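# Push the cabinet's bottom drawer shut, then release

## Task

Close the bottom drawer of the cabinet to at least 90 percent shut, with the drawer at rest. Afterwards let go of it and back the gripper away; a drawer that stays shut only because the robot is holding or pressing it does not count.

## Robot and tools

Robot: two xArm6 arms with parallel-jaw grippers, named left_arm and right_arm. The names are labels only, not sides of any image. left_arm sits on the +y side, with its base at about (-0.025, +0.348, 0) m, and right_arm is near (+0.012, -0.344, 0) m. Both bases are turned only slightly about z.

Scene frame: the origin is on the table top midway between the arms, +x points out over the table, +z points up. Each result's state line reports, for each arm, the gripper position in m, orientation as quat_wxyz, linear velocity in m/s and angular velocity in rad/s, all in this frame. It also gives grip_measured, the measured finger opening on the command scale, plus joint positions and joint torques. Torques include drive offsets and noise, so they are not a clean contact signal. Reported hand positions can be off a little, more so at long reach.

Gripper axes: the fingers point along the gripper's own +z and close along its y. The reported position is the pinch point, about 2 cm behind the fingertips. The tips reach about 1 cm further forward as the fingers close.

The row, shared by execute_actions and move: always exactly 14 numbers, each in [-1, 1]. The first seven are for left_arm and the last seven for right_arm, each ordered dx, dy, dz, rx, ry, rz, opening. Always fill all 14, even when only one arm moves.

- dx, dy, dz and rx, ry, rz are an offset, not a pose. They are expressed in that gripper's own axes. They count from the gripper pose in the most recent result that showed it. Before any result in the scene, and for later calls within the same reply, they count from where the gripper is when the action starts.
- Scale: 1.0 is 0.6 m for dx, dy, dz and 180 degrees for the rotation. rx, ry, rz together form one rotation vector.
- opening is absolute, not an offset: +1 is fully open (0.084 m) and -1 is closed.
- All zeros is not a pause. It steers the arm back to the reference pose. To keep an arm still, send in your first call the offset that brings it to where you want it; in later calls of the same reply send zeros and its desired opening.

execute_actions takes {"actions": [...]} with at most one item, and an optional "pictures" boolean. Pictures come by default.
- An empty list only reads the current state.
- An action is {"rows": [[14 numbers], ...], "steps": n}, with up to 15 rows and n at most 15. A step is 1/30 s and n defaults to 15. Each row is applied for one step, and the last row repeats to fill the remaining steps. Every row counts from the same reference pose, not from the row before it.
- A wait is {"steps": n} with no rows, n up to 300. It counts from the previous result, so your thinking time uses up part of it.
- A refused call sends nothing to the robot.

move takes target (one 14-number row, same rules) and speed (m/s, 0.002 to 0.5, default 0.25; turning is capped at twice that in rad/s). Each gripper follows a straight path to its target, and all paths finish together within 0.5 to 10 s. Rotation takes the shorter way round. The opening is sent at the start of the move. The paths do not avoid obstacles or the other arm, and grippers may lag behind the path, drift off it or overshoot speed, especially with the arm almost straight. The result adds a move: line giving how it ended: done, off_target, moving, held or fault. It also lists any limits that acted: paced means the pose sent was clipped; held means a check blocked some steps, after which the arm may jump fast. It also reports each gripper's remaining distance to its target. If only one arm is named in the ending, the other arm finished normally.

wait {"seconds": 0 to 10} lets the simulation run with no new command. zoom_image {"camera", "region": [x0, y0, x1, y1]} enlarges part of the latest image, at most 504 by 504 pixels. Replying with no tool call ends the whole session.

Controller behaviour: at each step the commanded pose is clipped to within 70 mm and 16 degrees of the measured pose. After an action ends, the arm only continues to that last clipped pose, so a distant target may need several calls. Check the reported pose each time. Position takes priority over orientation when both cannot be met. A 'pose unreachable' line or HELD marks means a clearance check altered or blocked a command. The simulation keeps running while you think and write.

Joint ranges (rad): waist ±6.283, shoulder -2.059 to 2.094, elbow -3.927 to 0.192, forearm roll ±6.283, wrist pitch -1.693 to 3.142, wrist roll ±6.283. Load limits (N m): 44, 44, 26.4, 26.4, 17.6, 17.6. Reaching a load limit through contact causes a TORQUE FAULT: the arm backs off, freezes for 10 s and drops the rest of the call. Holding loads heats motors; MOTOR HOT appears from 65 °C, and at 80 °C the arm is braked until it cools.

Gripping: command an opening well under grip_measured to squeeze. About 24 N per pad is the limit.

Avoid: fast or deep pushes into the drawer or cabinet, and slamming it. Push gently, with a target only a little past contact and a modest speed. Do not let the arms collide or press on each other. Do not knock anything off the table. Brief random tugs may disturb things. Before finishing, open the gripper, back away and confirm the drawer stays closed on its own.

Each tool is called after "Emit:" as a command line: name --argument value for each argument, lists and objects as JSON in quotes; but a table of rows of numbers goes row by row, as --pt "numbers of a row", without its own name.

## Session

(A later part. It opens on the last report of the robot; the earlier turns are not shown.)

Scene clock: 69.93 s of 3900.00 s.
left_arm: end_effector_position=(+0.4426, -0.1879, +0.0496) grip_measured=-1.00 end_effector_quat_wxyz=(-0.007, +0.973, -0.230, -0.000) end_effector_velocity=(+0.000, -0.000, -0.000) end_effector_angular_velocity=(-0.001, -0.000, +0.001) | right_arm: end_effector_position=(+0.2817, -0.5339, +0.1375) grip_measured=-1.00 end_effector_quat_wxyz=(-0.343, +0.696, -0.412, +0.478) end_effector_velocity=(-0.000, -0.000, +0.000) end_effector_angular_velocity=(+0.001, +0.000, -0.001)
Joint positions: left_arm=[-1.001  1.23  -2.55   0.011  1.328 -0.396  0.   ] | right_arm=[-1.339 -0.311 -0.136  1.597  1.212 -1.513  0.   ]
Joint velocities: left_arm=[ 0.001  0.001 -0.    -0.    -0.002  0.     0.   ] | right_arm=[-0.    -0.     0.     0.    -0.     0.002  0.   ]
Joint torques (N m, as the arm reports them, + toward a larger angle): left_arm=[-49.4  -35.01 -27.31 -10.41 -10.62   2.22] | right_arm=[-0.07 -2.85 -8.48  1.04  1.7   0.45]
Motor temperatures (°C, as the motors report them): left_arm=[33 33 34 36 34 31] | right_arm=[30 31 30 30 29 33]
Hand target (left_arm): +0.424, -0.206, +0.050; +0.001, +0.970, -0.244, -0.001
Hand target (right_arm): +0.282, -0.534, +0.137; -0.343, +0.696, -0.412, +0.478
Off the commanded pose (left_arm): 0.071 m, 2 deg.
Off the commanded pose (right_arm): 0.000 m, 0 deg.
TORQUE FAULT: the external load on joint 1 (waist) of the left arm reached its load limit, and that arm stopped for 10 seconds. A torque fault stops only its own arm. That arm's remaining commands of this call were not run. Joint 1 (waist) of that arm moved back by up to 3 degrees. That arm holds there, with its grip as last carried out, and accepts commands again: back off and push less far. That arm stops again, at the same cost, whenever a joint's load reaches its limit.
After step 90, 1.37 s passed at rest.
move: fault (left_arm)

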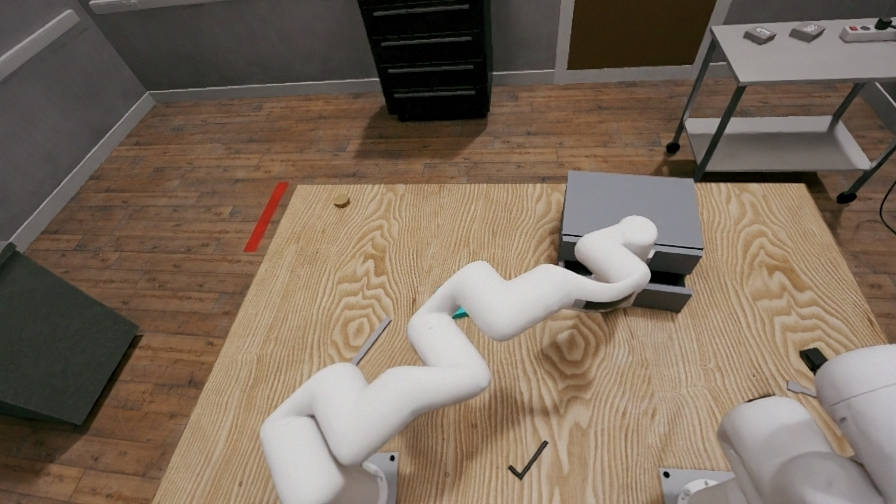

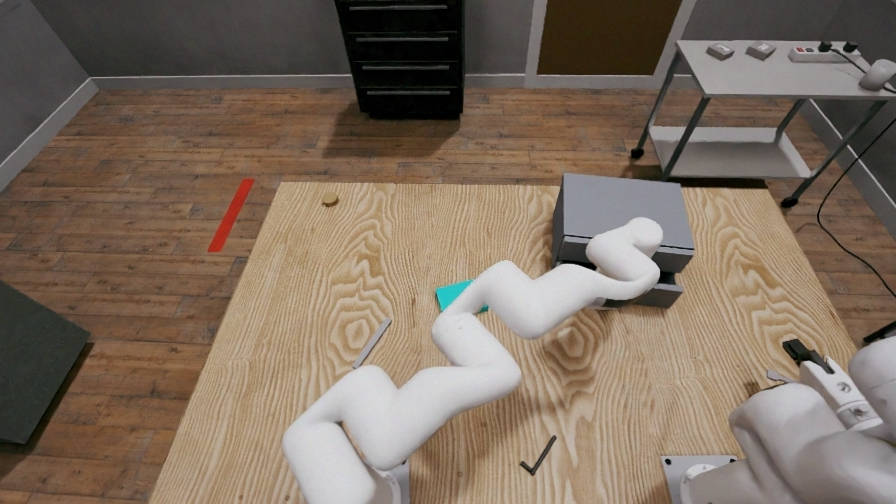

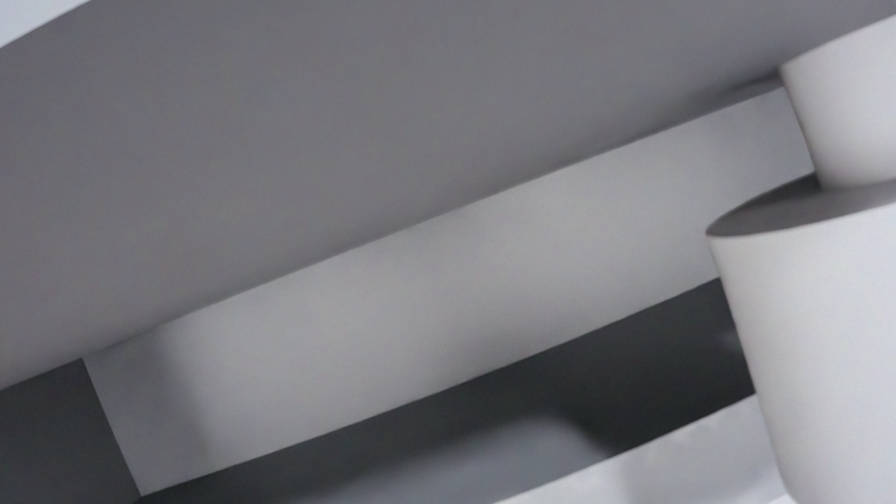

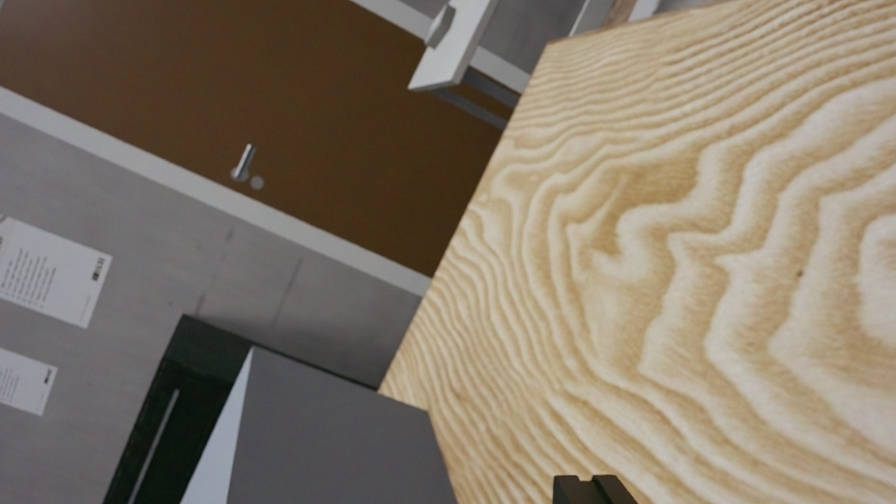

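Emit:
move --target '[-0.3,0.14,-0.15,0,0,0,-1,0,0,0,0,0,0,-1]' --speed 0.2

Scene clock: 76.83 s of 3900.00 s.
left_arm: end_effector_position=(+0.2445, -0.1840, +0.1394) grip_measured=-1.00 end_effector_quat_wxyz=(-0.007, +0.973, -0.230, -0.001) end_effector_velocity=(-0.002, -0.002, +0.004) end_effector_angular_velocity=(-0.007, -0.004, -0.001) | right_arm: end_effector_position=(+0.2817, -0.5339, +0.1375) grip_measured=-1.00 end_effector_quat_wxyz=(-0.343, +0.696, -0.412, +0.478) end_effector_velocity=(-0.000, +0.001, -0.001) end_effector_angular_velocity=(+0.001, +0.001, -0.000)
Joint positions: left_arm=[-1.249  0.509 -1.576  0.008  1.078 -0.645  0.   ] | right_arm=[-1.339 -0.311 -0.136  1.597  1.212 -1.513  0.   ]
Joint velocities: left_arm=[-0.004 -0.009  0.005  0.001 -0.004 -0.004  0.   ] | right_arm=[ 0.     0.001  0.001  0.    -0.001 -0.001  0.   ]
Joint torques (N m, as the arm reports them, + toward a larger angle): left_arm=[ -0.32 -33.24 -25.06   0.08  -2.19   0.74] | right_arm=[-0.14 -3.11 -8.38  1.03  1.72  0.52]
Motor temperatures (°C, as the motors report them): left_arm=[33 33 34 36 34 31] | right_arm=[30 31 30 30 29 33]
Hand target (left_arm): +0.244, -0.184, +0.140; -0.006, +0.973, -0.230, -0.000
Hand target (right_arm): +0.282, -0.534, +0.137; -0.343, +0.696, -0.412, +0.478
Off the commanded pose (left_arm): 0.001 m, 0 deg.
Off the commanded pose (right_arm): 0.000 m, 0 deg.
After step 90, 2.30 s passed at rest.
move: done

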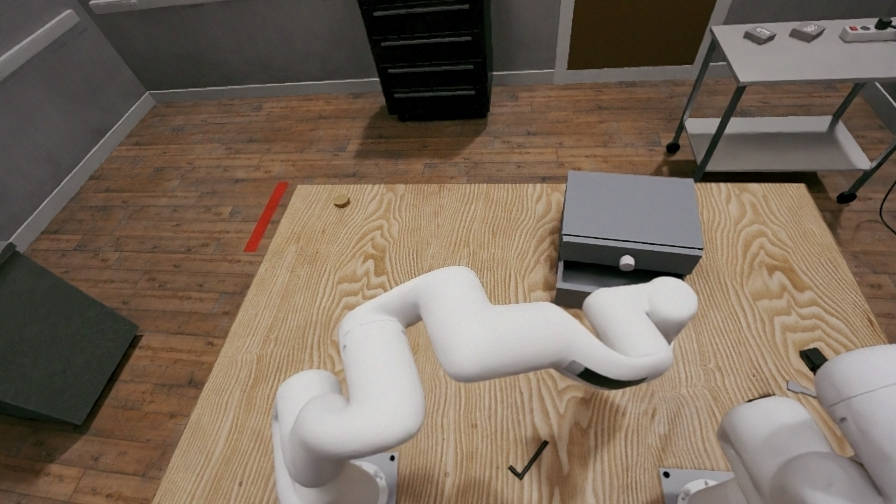

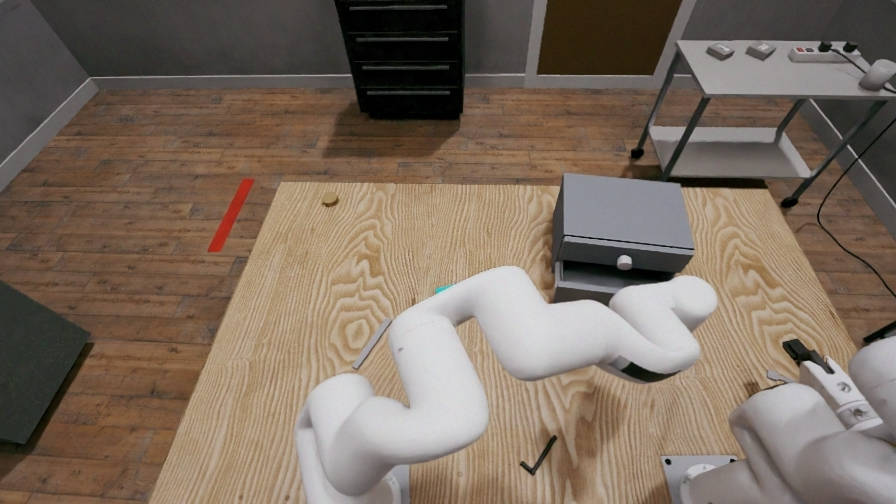

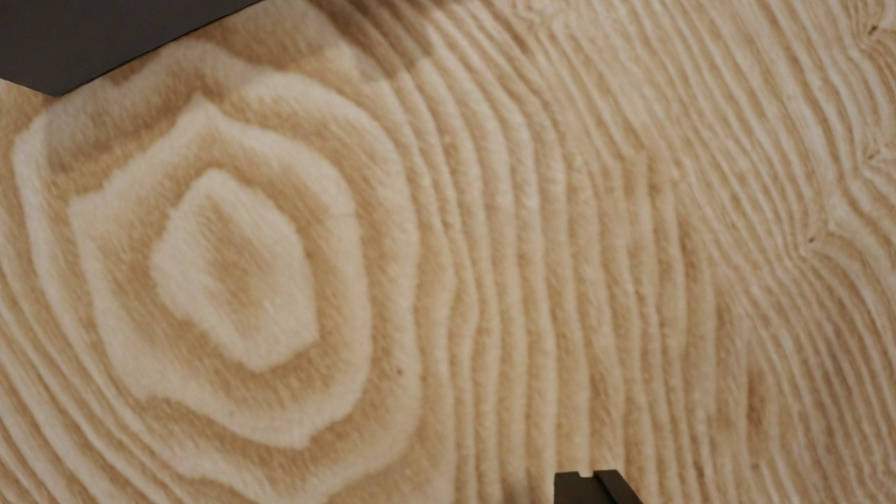

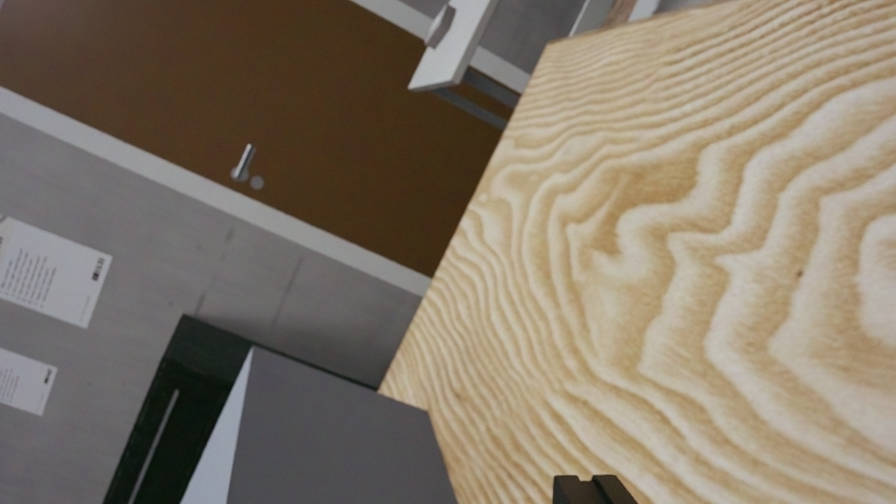

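Emit:
move --target '[0.14,-0.227,0.15,0.1,0.199,0,-1,0,0,0,0,0,0,-1]' --speed 0.2

Scene clock: 87.00 s of 3900.00 s.
left_arm: end_effector_position=(+0.3797, -0.0991, +0.0506) grip_measured=-1.00 end_effector_quat_wxyz=(-0.085, +0.914, -0.219, +0.332) end_effector_velocity=(+0.002, +0.002, -0.000) end_effector_angular_velocity=(-0.002, -0.010, +0.003) | right_arm: end_effector_position=(+0.2817, -0.5339, +0.1375) grip_measured=-1.00 end_effector_quat_wxyz=(-0.343, +0.696, -0.412, +0.478) end_effector_velocity=(-0.000, +0.000, -0.001) end_effector_angular_velocity=(+0.002, +0.001, -0.000)
Joint positions: left_arm=[-1.103  0.534 -1.202  1.227  0.6   -1.521  0.   ] | right_arm=[-1.339 -0.311 -0.136  1.597  1.212 -1.513  0.   ]
Joint velocities: left_arm=[ 0.003  0.     0.003  0.021  0.002 -0.021  0.   ] | right_arm=[ 0.     0.001  0.001  0.    -0.     0.     0.   ]
Joint torques (N m, as the arm reports them, + toward a larger angle): left_arm=[ -0.36 -30.99 -21.04  -0.13  -1.18   0.65] | right_arm=[-0.16 -2.74 -8.48  0.96  1.72  0.52]
Motor temperatures (°C, as the motors report them): left_arm=[33 33 34 36 34 31] | right_arm=[30 31 30 30 29 33]
Hand target (left_arm): +0.380, -0.099, +0.050; -0.085, +0.914, -0.219, +0.332
Hand target (right_arm): +0.282, -0.534, +0.137; -0.343, +0.696, -0.412, +0.478
Off the commanded pose (left_arm): 0.001 m, 0 deg.
Off the commanded pose (right_arm): 0.000 m, 0 deg.
After step 90, 4.90 s passed at rest.
move: done

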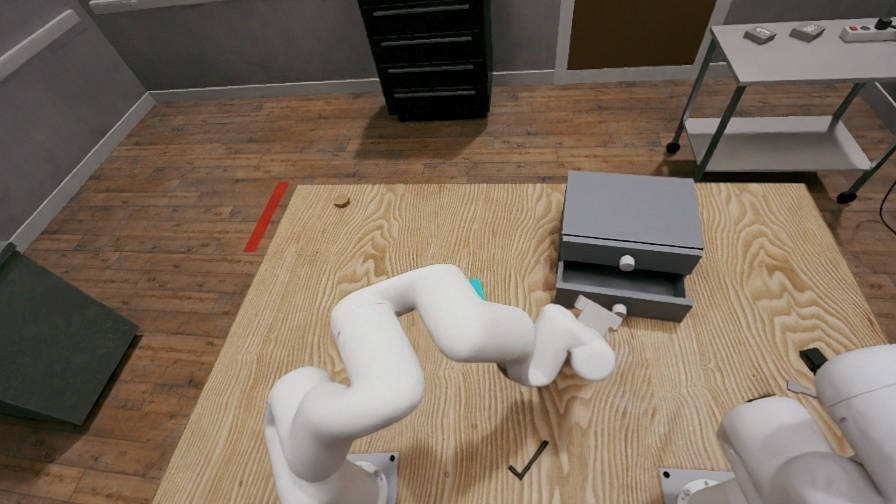

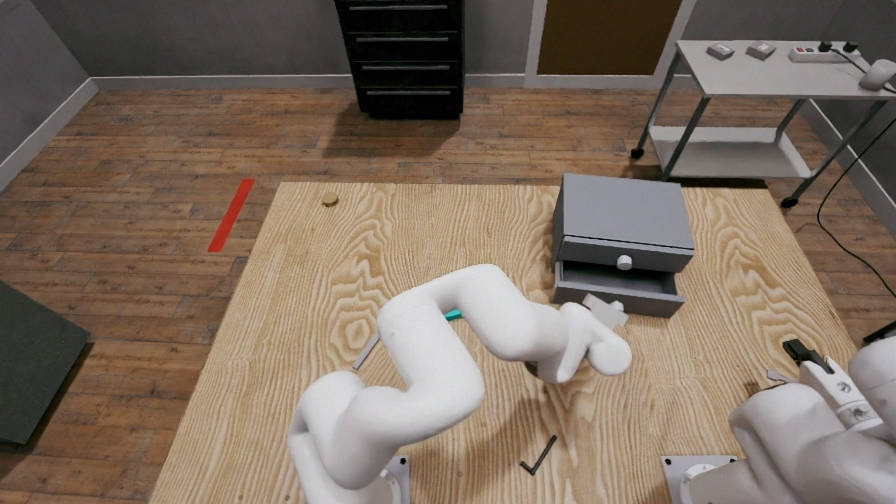

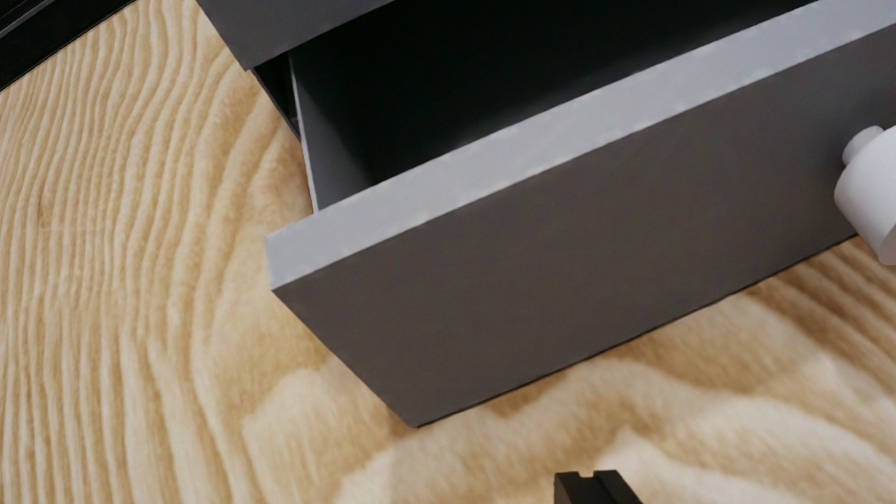

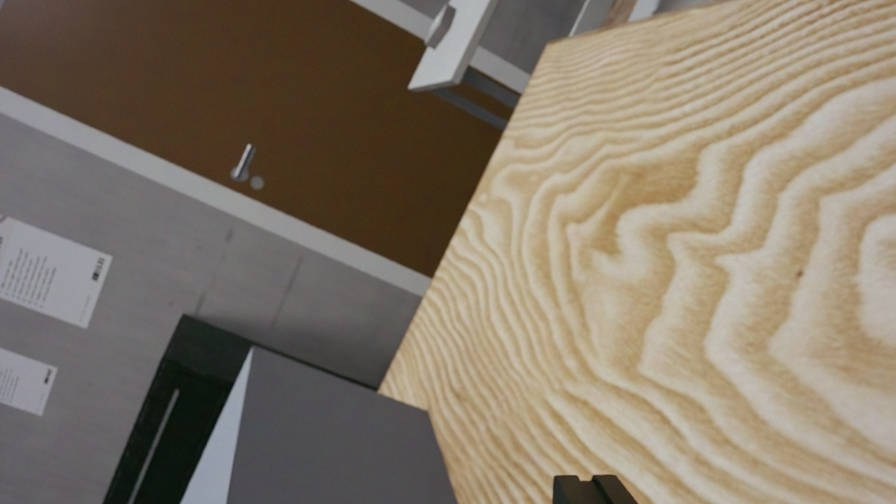

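Emit:
move --target '[0.103,-0.052,0.097,0,0,0,-1,0,0,0,0,0,0,-1]' --speed 0.06

Scene clock: 93.07 s of 3900.00 s.
left_arm: end_effector_position=(+0.4701, -0.0985, +0.0506) grip_measured=-1.00 end_effector_quat_wxyz=(-0.085, +0.914, -0.219, +0.332) end_effector_velocity=(+0.001, +0.000, -0.001) end_effector_angular_velocity=(+0.002, +0.002, +0.000) | right_arm: end_effector_position=(+0.2817, -0.5339, +0.1375) grip_measured=-1.00 end_effector_quat_wxyz=(-0.343, +0.696, -0.412, +0.478) end_effector_velocity=(+0.000, -0.001, +0.000) end_effector_angular_velocity=(-0.000, +0.000, -0.001)
Joint positions: left_arm=[-0.969  0.682 -1.427  1.17   0.548 -1.331  0.   ] | right_arm=[-1.339 -0.311 -0.136  1.597  1.212 -1.513  0.   ]
Joint velocities: left_arm=[ 0.002  0.004 -0.005 -0.004  0.     0.006  0.   ] | right_arm=[ 0.     0.001 -0.002  0.    -0.001  0.001  0.   ]
Joint torques (N m, as the arm reports them, + toward a larger angle): left_arm=[  1.03 -34.4  -23.45   0.09  -1.25   0.8 ] | right_arm=[-0.15 -3.04 -8.51  1.03  1.76  0.51]
Motor temperatures (°C, as the motors report them): left_arm=[32 33 34 36 33 31] | right_arm=[30 31 30 30 29 33]
Hand target (left_arm): +0.470, -0.099, +0.051; -0.085, +0.914, -0.219, +0.332
Hand target (right_arm): +0.282, -0.534, +0.137; -0.343, +0.696, -0.412, +0.478
Off the commanded pose (left_arm): 0.001 m, 0 deg.
Off the commanded pose (right_arm): 0.000 m, 0 deg.
After step 90, 1.20 s passed at rest.
move: done

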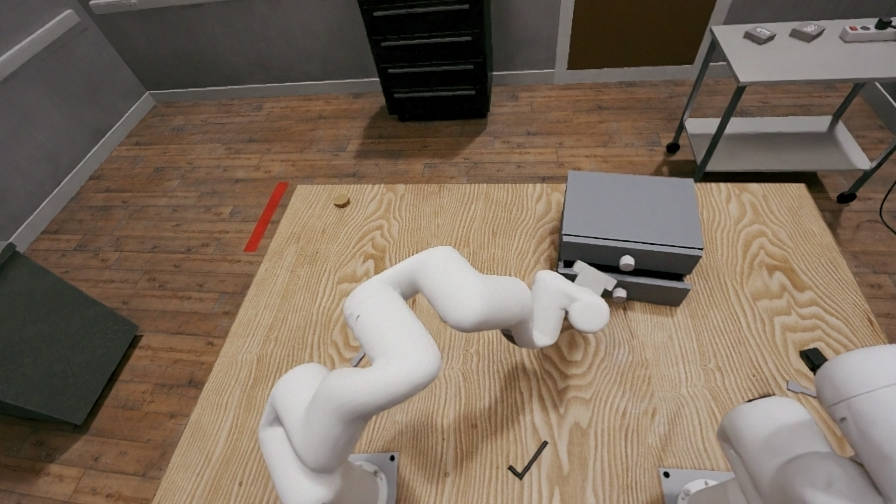

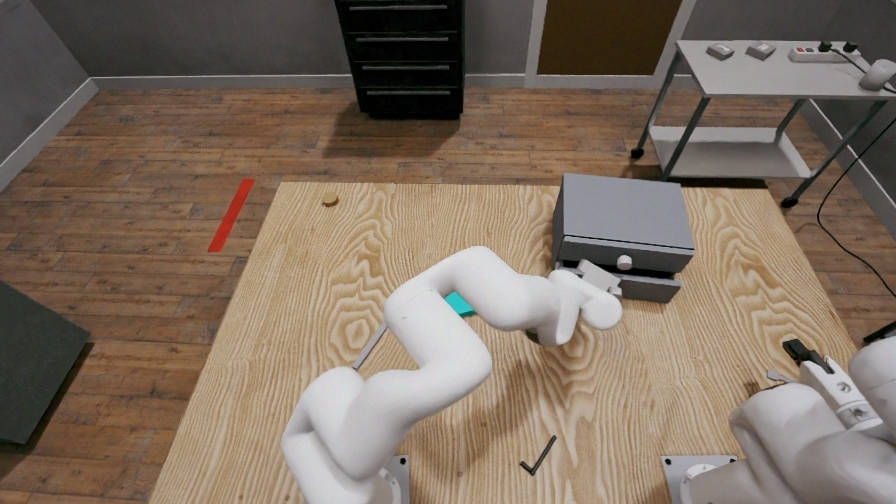

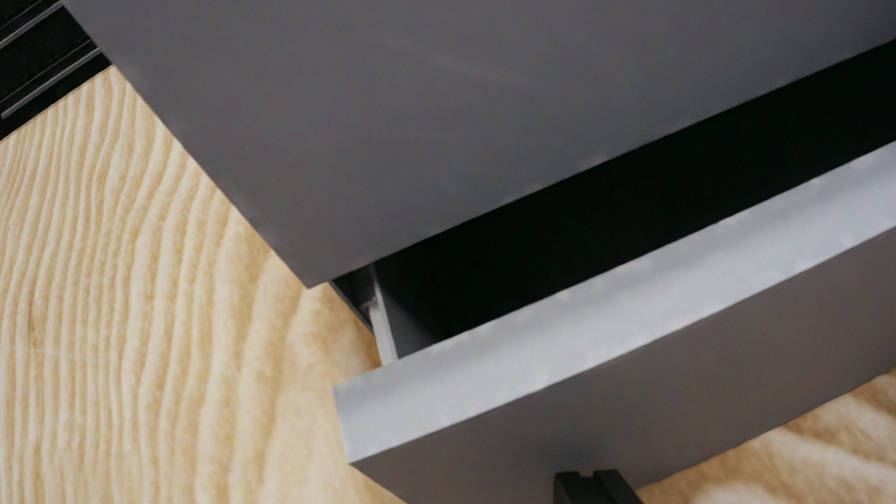

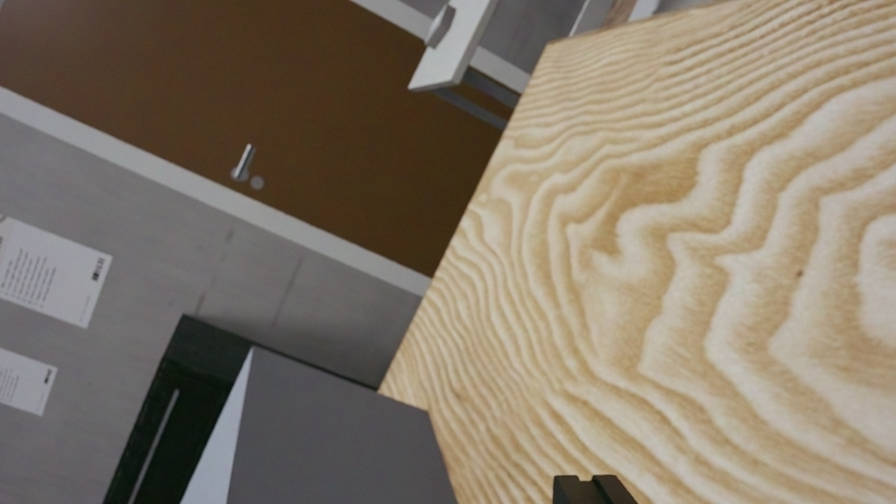

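Small gap remains (~3 cm). Push 2.5 cm more.

Emit:
move --target '[0.0285,-0.0143,0.0268,0,0,0,-1,0,0,0,0,0,0,-1]' --speed 0.04

Scene clock: 97.67 s of 3900.00 s.
left_arm: end_effector_position=(+0.4951, -0.0983, +0.0506) grip_measured=-1.00 end_effector_quat_wxyz=(-0.085, +0.914, -0.219, +0.332) end_effector_velocity=(+0.001, -0.000, -0.000) end_effector_angular_velocity=(+0.000, +0.001, -0.000) | right_arm: end_effector_position=(+0.2817, -0.5339, +0.1375) grip_measured=-1.00 end_effector_quat_wxyz=(-0.343, +0.696, -0.412, +0.478) end_effector_velocity=(+0.000, +0.000, +0.000) end_effector_angular_velocity=(-0.001, -0.000, +0.001)
Joint positions: left_arm=[-0.938  0.73  -1.502  1.138  0.539 -1.267  0.   ] | right_arm=[-1.339 -0.311 -0.136  1.597  1.212 -1.513  0.   ]
Joint velocities: left_arm=[ 0.002  0.004 -0.006 -0.004 -0.     0.006  0.   ] | right_arm=[-0.     0.001 -0.    -0.001  0.001 -0.001  0.   ]
Joint torques (N m, as the arm reports them, + toward a larger angle): left_arm=[  1.21 -35.82 -23.95   0.05  -1.24   0.77] | right_arm=[-0.02 -2.83 -8.36  1.06  1.72  0.45]
Motor temperatures (°C, as the motors report them): left_arm=[32 33 34 35 33 31] | right_arm=[30 31 30 30 29 33]
Hand target (left_arm): +0.495, -0.098, +0.051; -0.085, +0.914, -0.219, +0.332
Hand target (right_arm): +0.282, -0.534, +0.137; -0.343, +0.696, -0.412, +0.478
Off the commanded pose (left_arm): 0.000 m, 0 deg.
Off the commanded pose (right_arm): 0.000 m, 0 deg.
After step 90, 0.63 s passed at rest.
move: done

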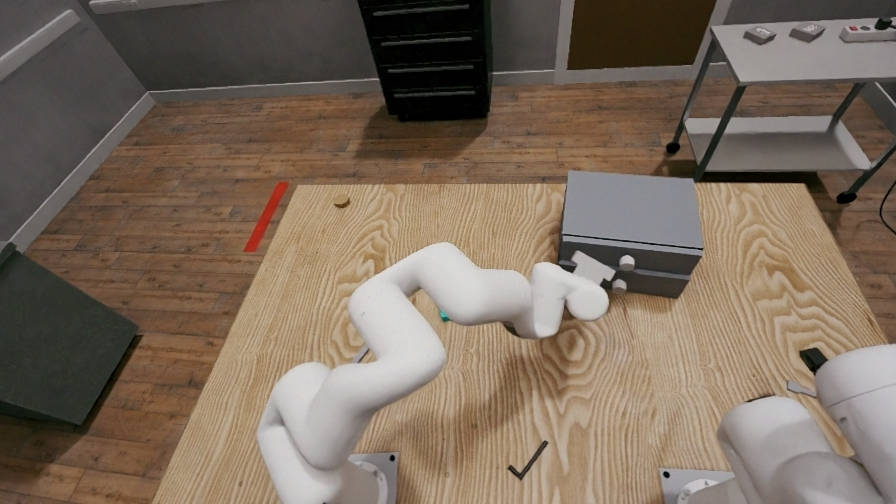

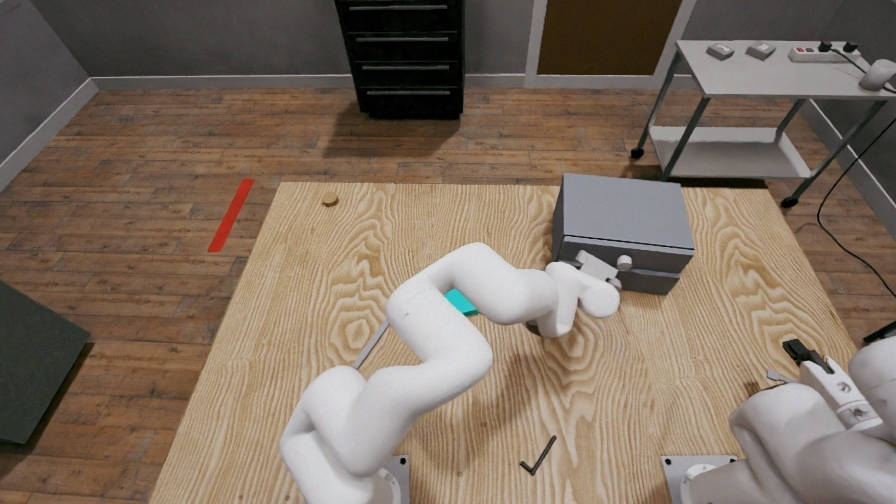

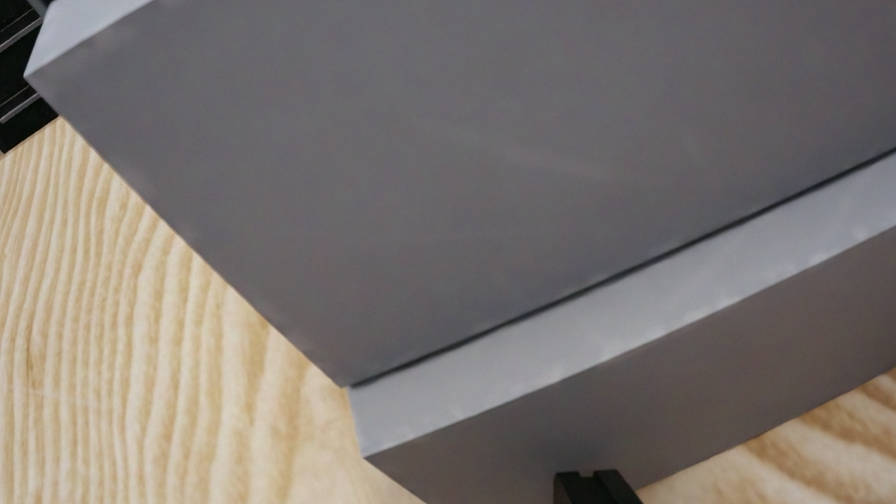

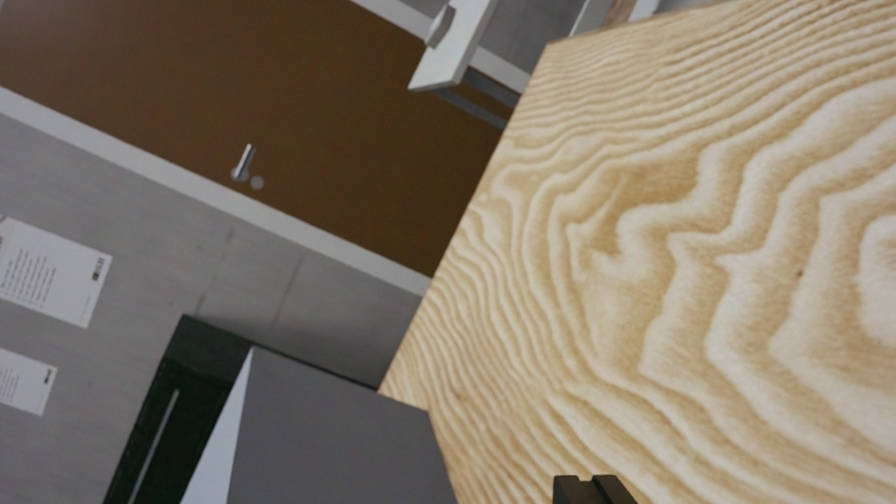

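Shut. Retreat.

Emit:
move --target '[-0.228,0.115,-0.215,0,0,0,-1,0,0,0,0,0,0,-1]'

Emit:
finished_scene --scene 2

Scene clock: 102.60 s of 3900.00 s.
left_arm: end_effector_position=(+0.2951, -0.0992, +0.0510) grip_measured=-1.00 end_effector_quat_wxyz=(-0.085, +0.914, -0.219, +0.332) end_effector_velocity=(-0.003, -0.000, +0.000) end_effector_angular_velocity=(-0.001, +0.001, -0.002) | right_arm: end_effector_position=(+0.2817, -0.5339, +0.1375) grip_measured=-1.00 end_effector_quat_wxyz=(-0.343, +0.696, -0.412, +0.478) end_effector_velocity=(+0.000, +0.000, -0.000) end_effector_angular_velocity=(+0.001, -0.000, +0.000)
Joint positions: left_arm=[-1.259  0.427 -1.046  1.207  0.672 -1.653  0.   ] | right_arm=[-1.339 -0.311 -0.136  1.597  1.212 -1.513  0.   ]
Joint velocities: left_arm=[-0.006 -0.004  0.005 -0.001 -0.    -0.003  0.   ] | right_arm=[ 0.     0.001  0.     0.     0.    -0.     0.   ]
Joint torques (N m, as the arm reports them, + toward a larger angle): left_arm=[ -0.27 -28.22 -20.27   0.18  -0.93   0.81] | right_arm=[-0.05 -3.02 -8.48  1.    1.67  0.49]
Motor temperatures (°C, as the motors report them): left_arm=[32 33 34 35 33 31] | right_arm=[30 31 30 30 29 33]
Hand target (left_arm): +0.295, -0.099, +0.051; -0.085, +0.914, -0.219, +0.332
Hand target (right_arm): +0.282, -0.534, +0.137; -0.343, +0.696, -0.412, +0.478
Off the commanded pose (left_arm): 0.001 m, 0 deg.
Off the commanded pose (right_arm): 0.000 m, 0 deg.
After step 90, 0.57 s passed at rest.
move: done

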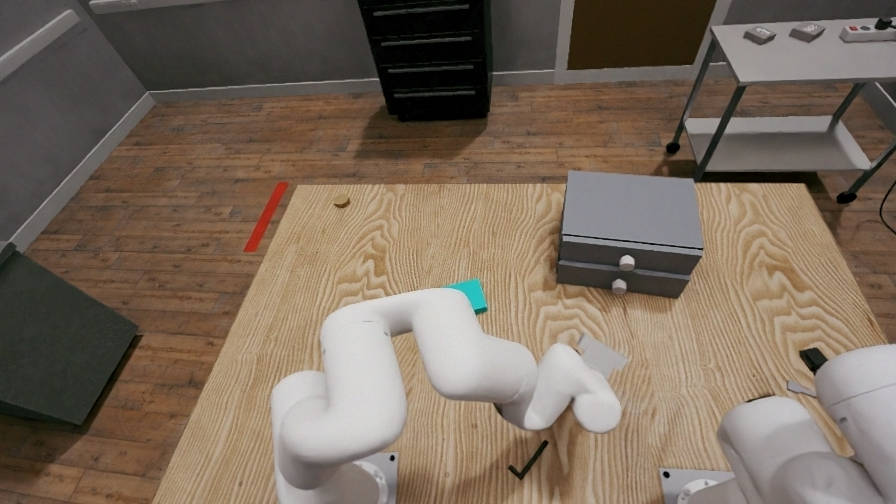

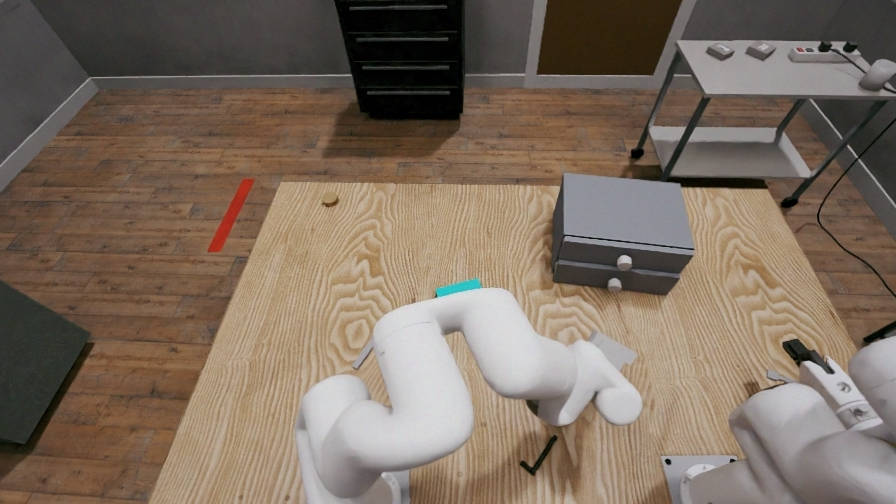

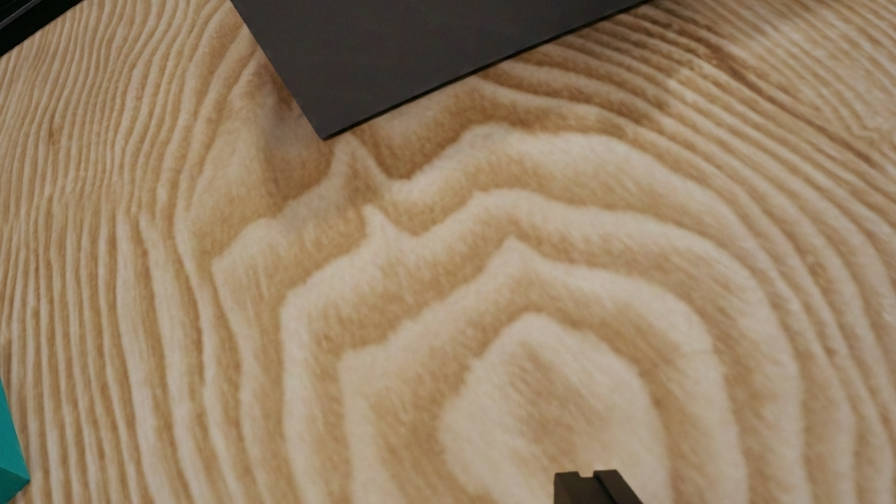

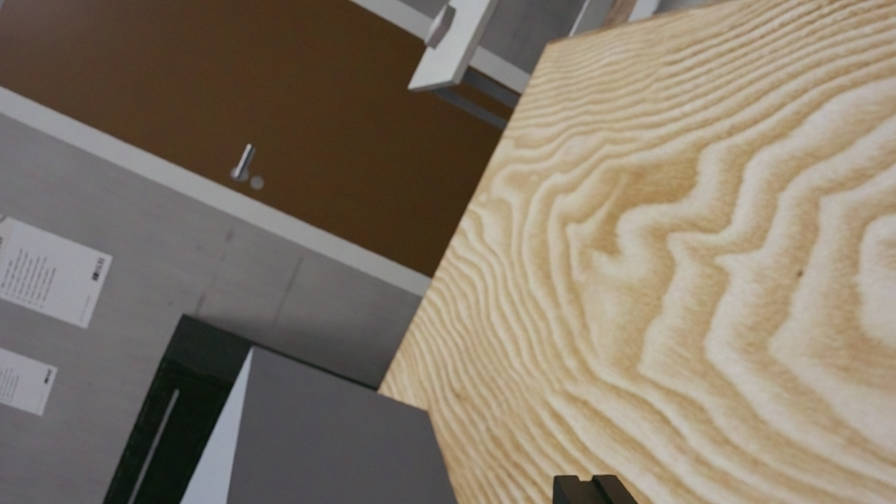

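The scene is finished: the task was done.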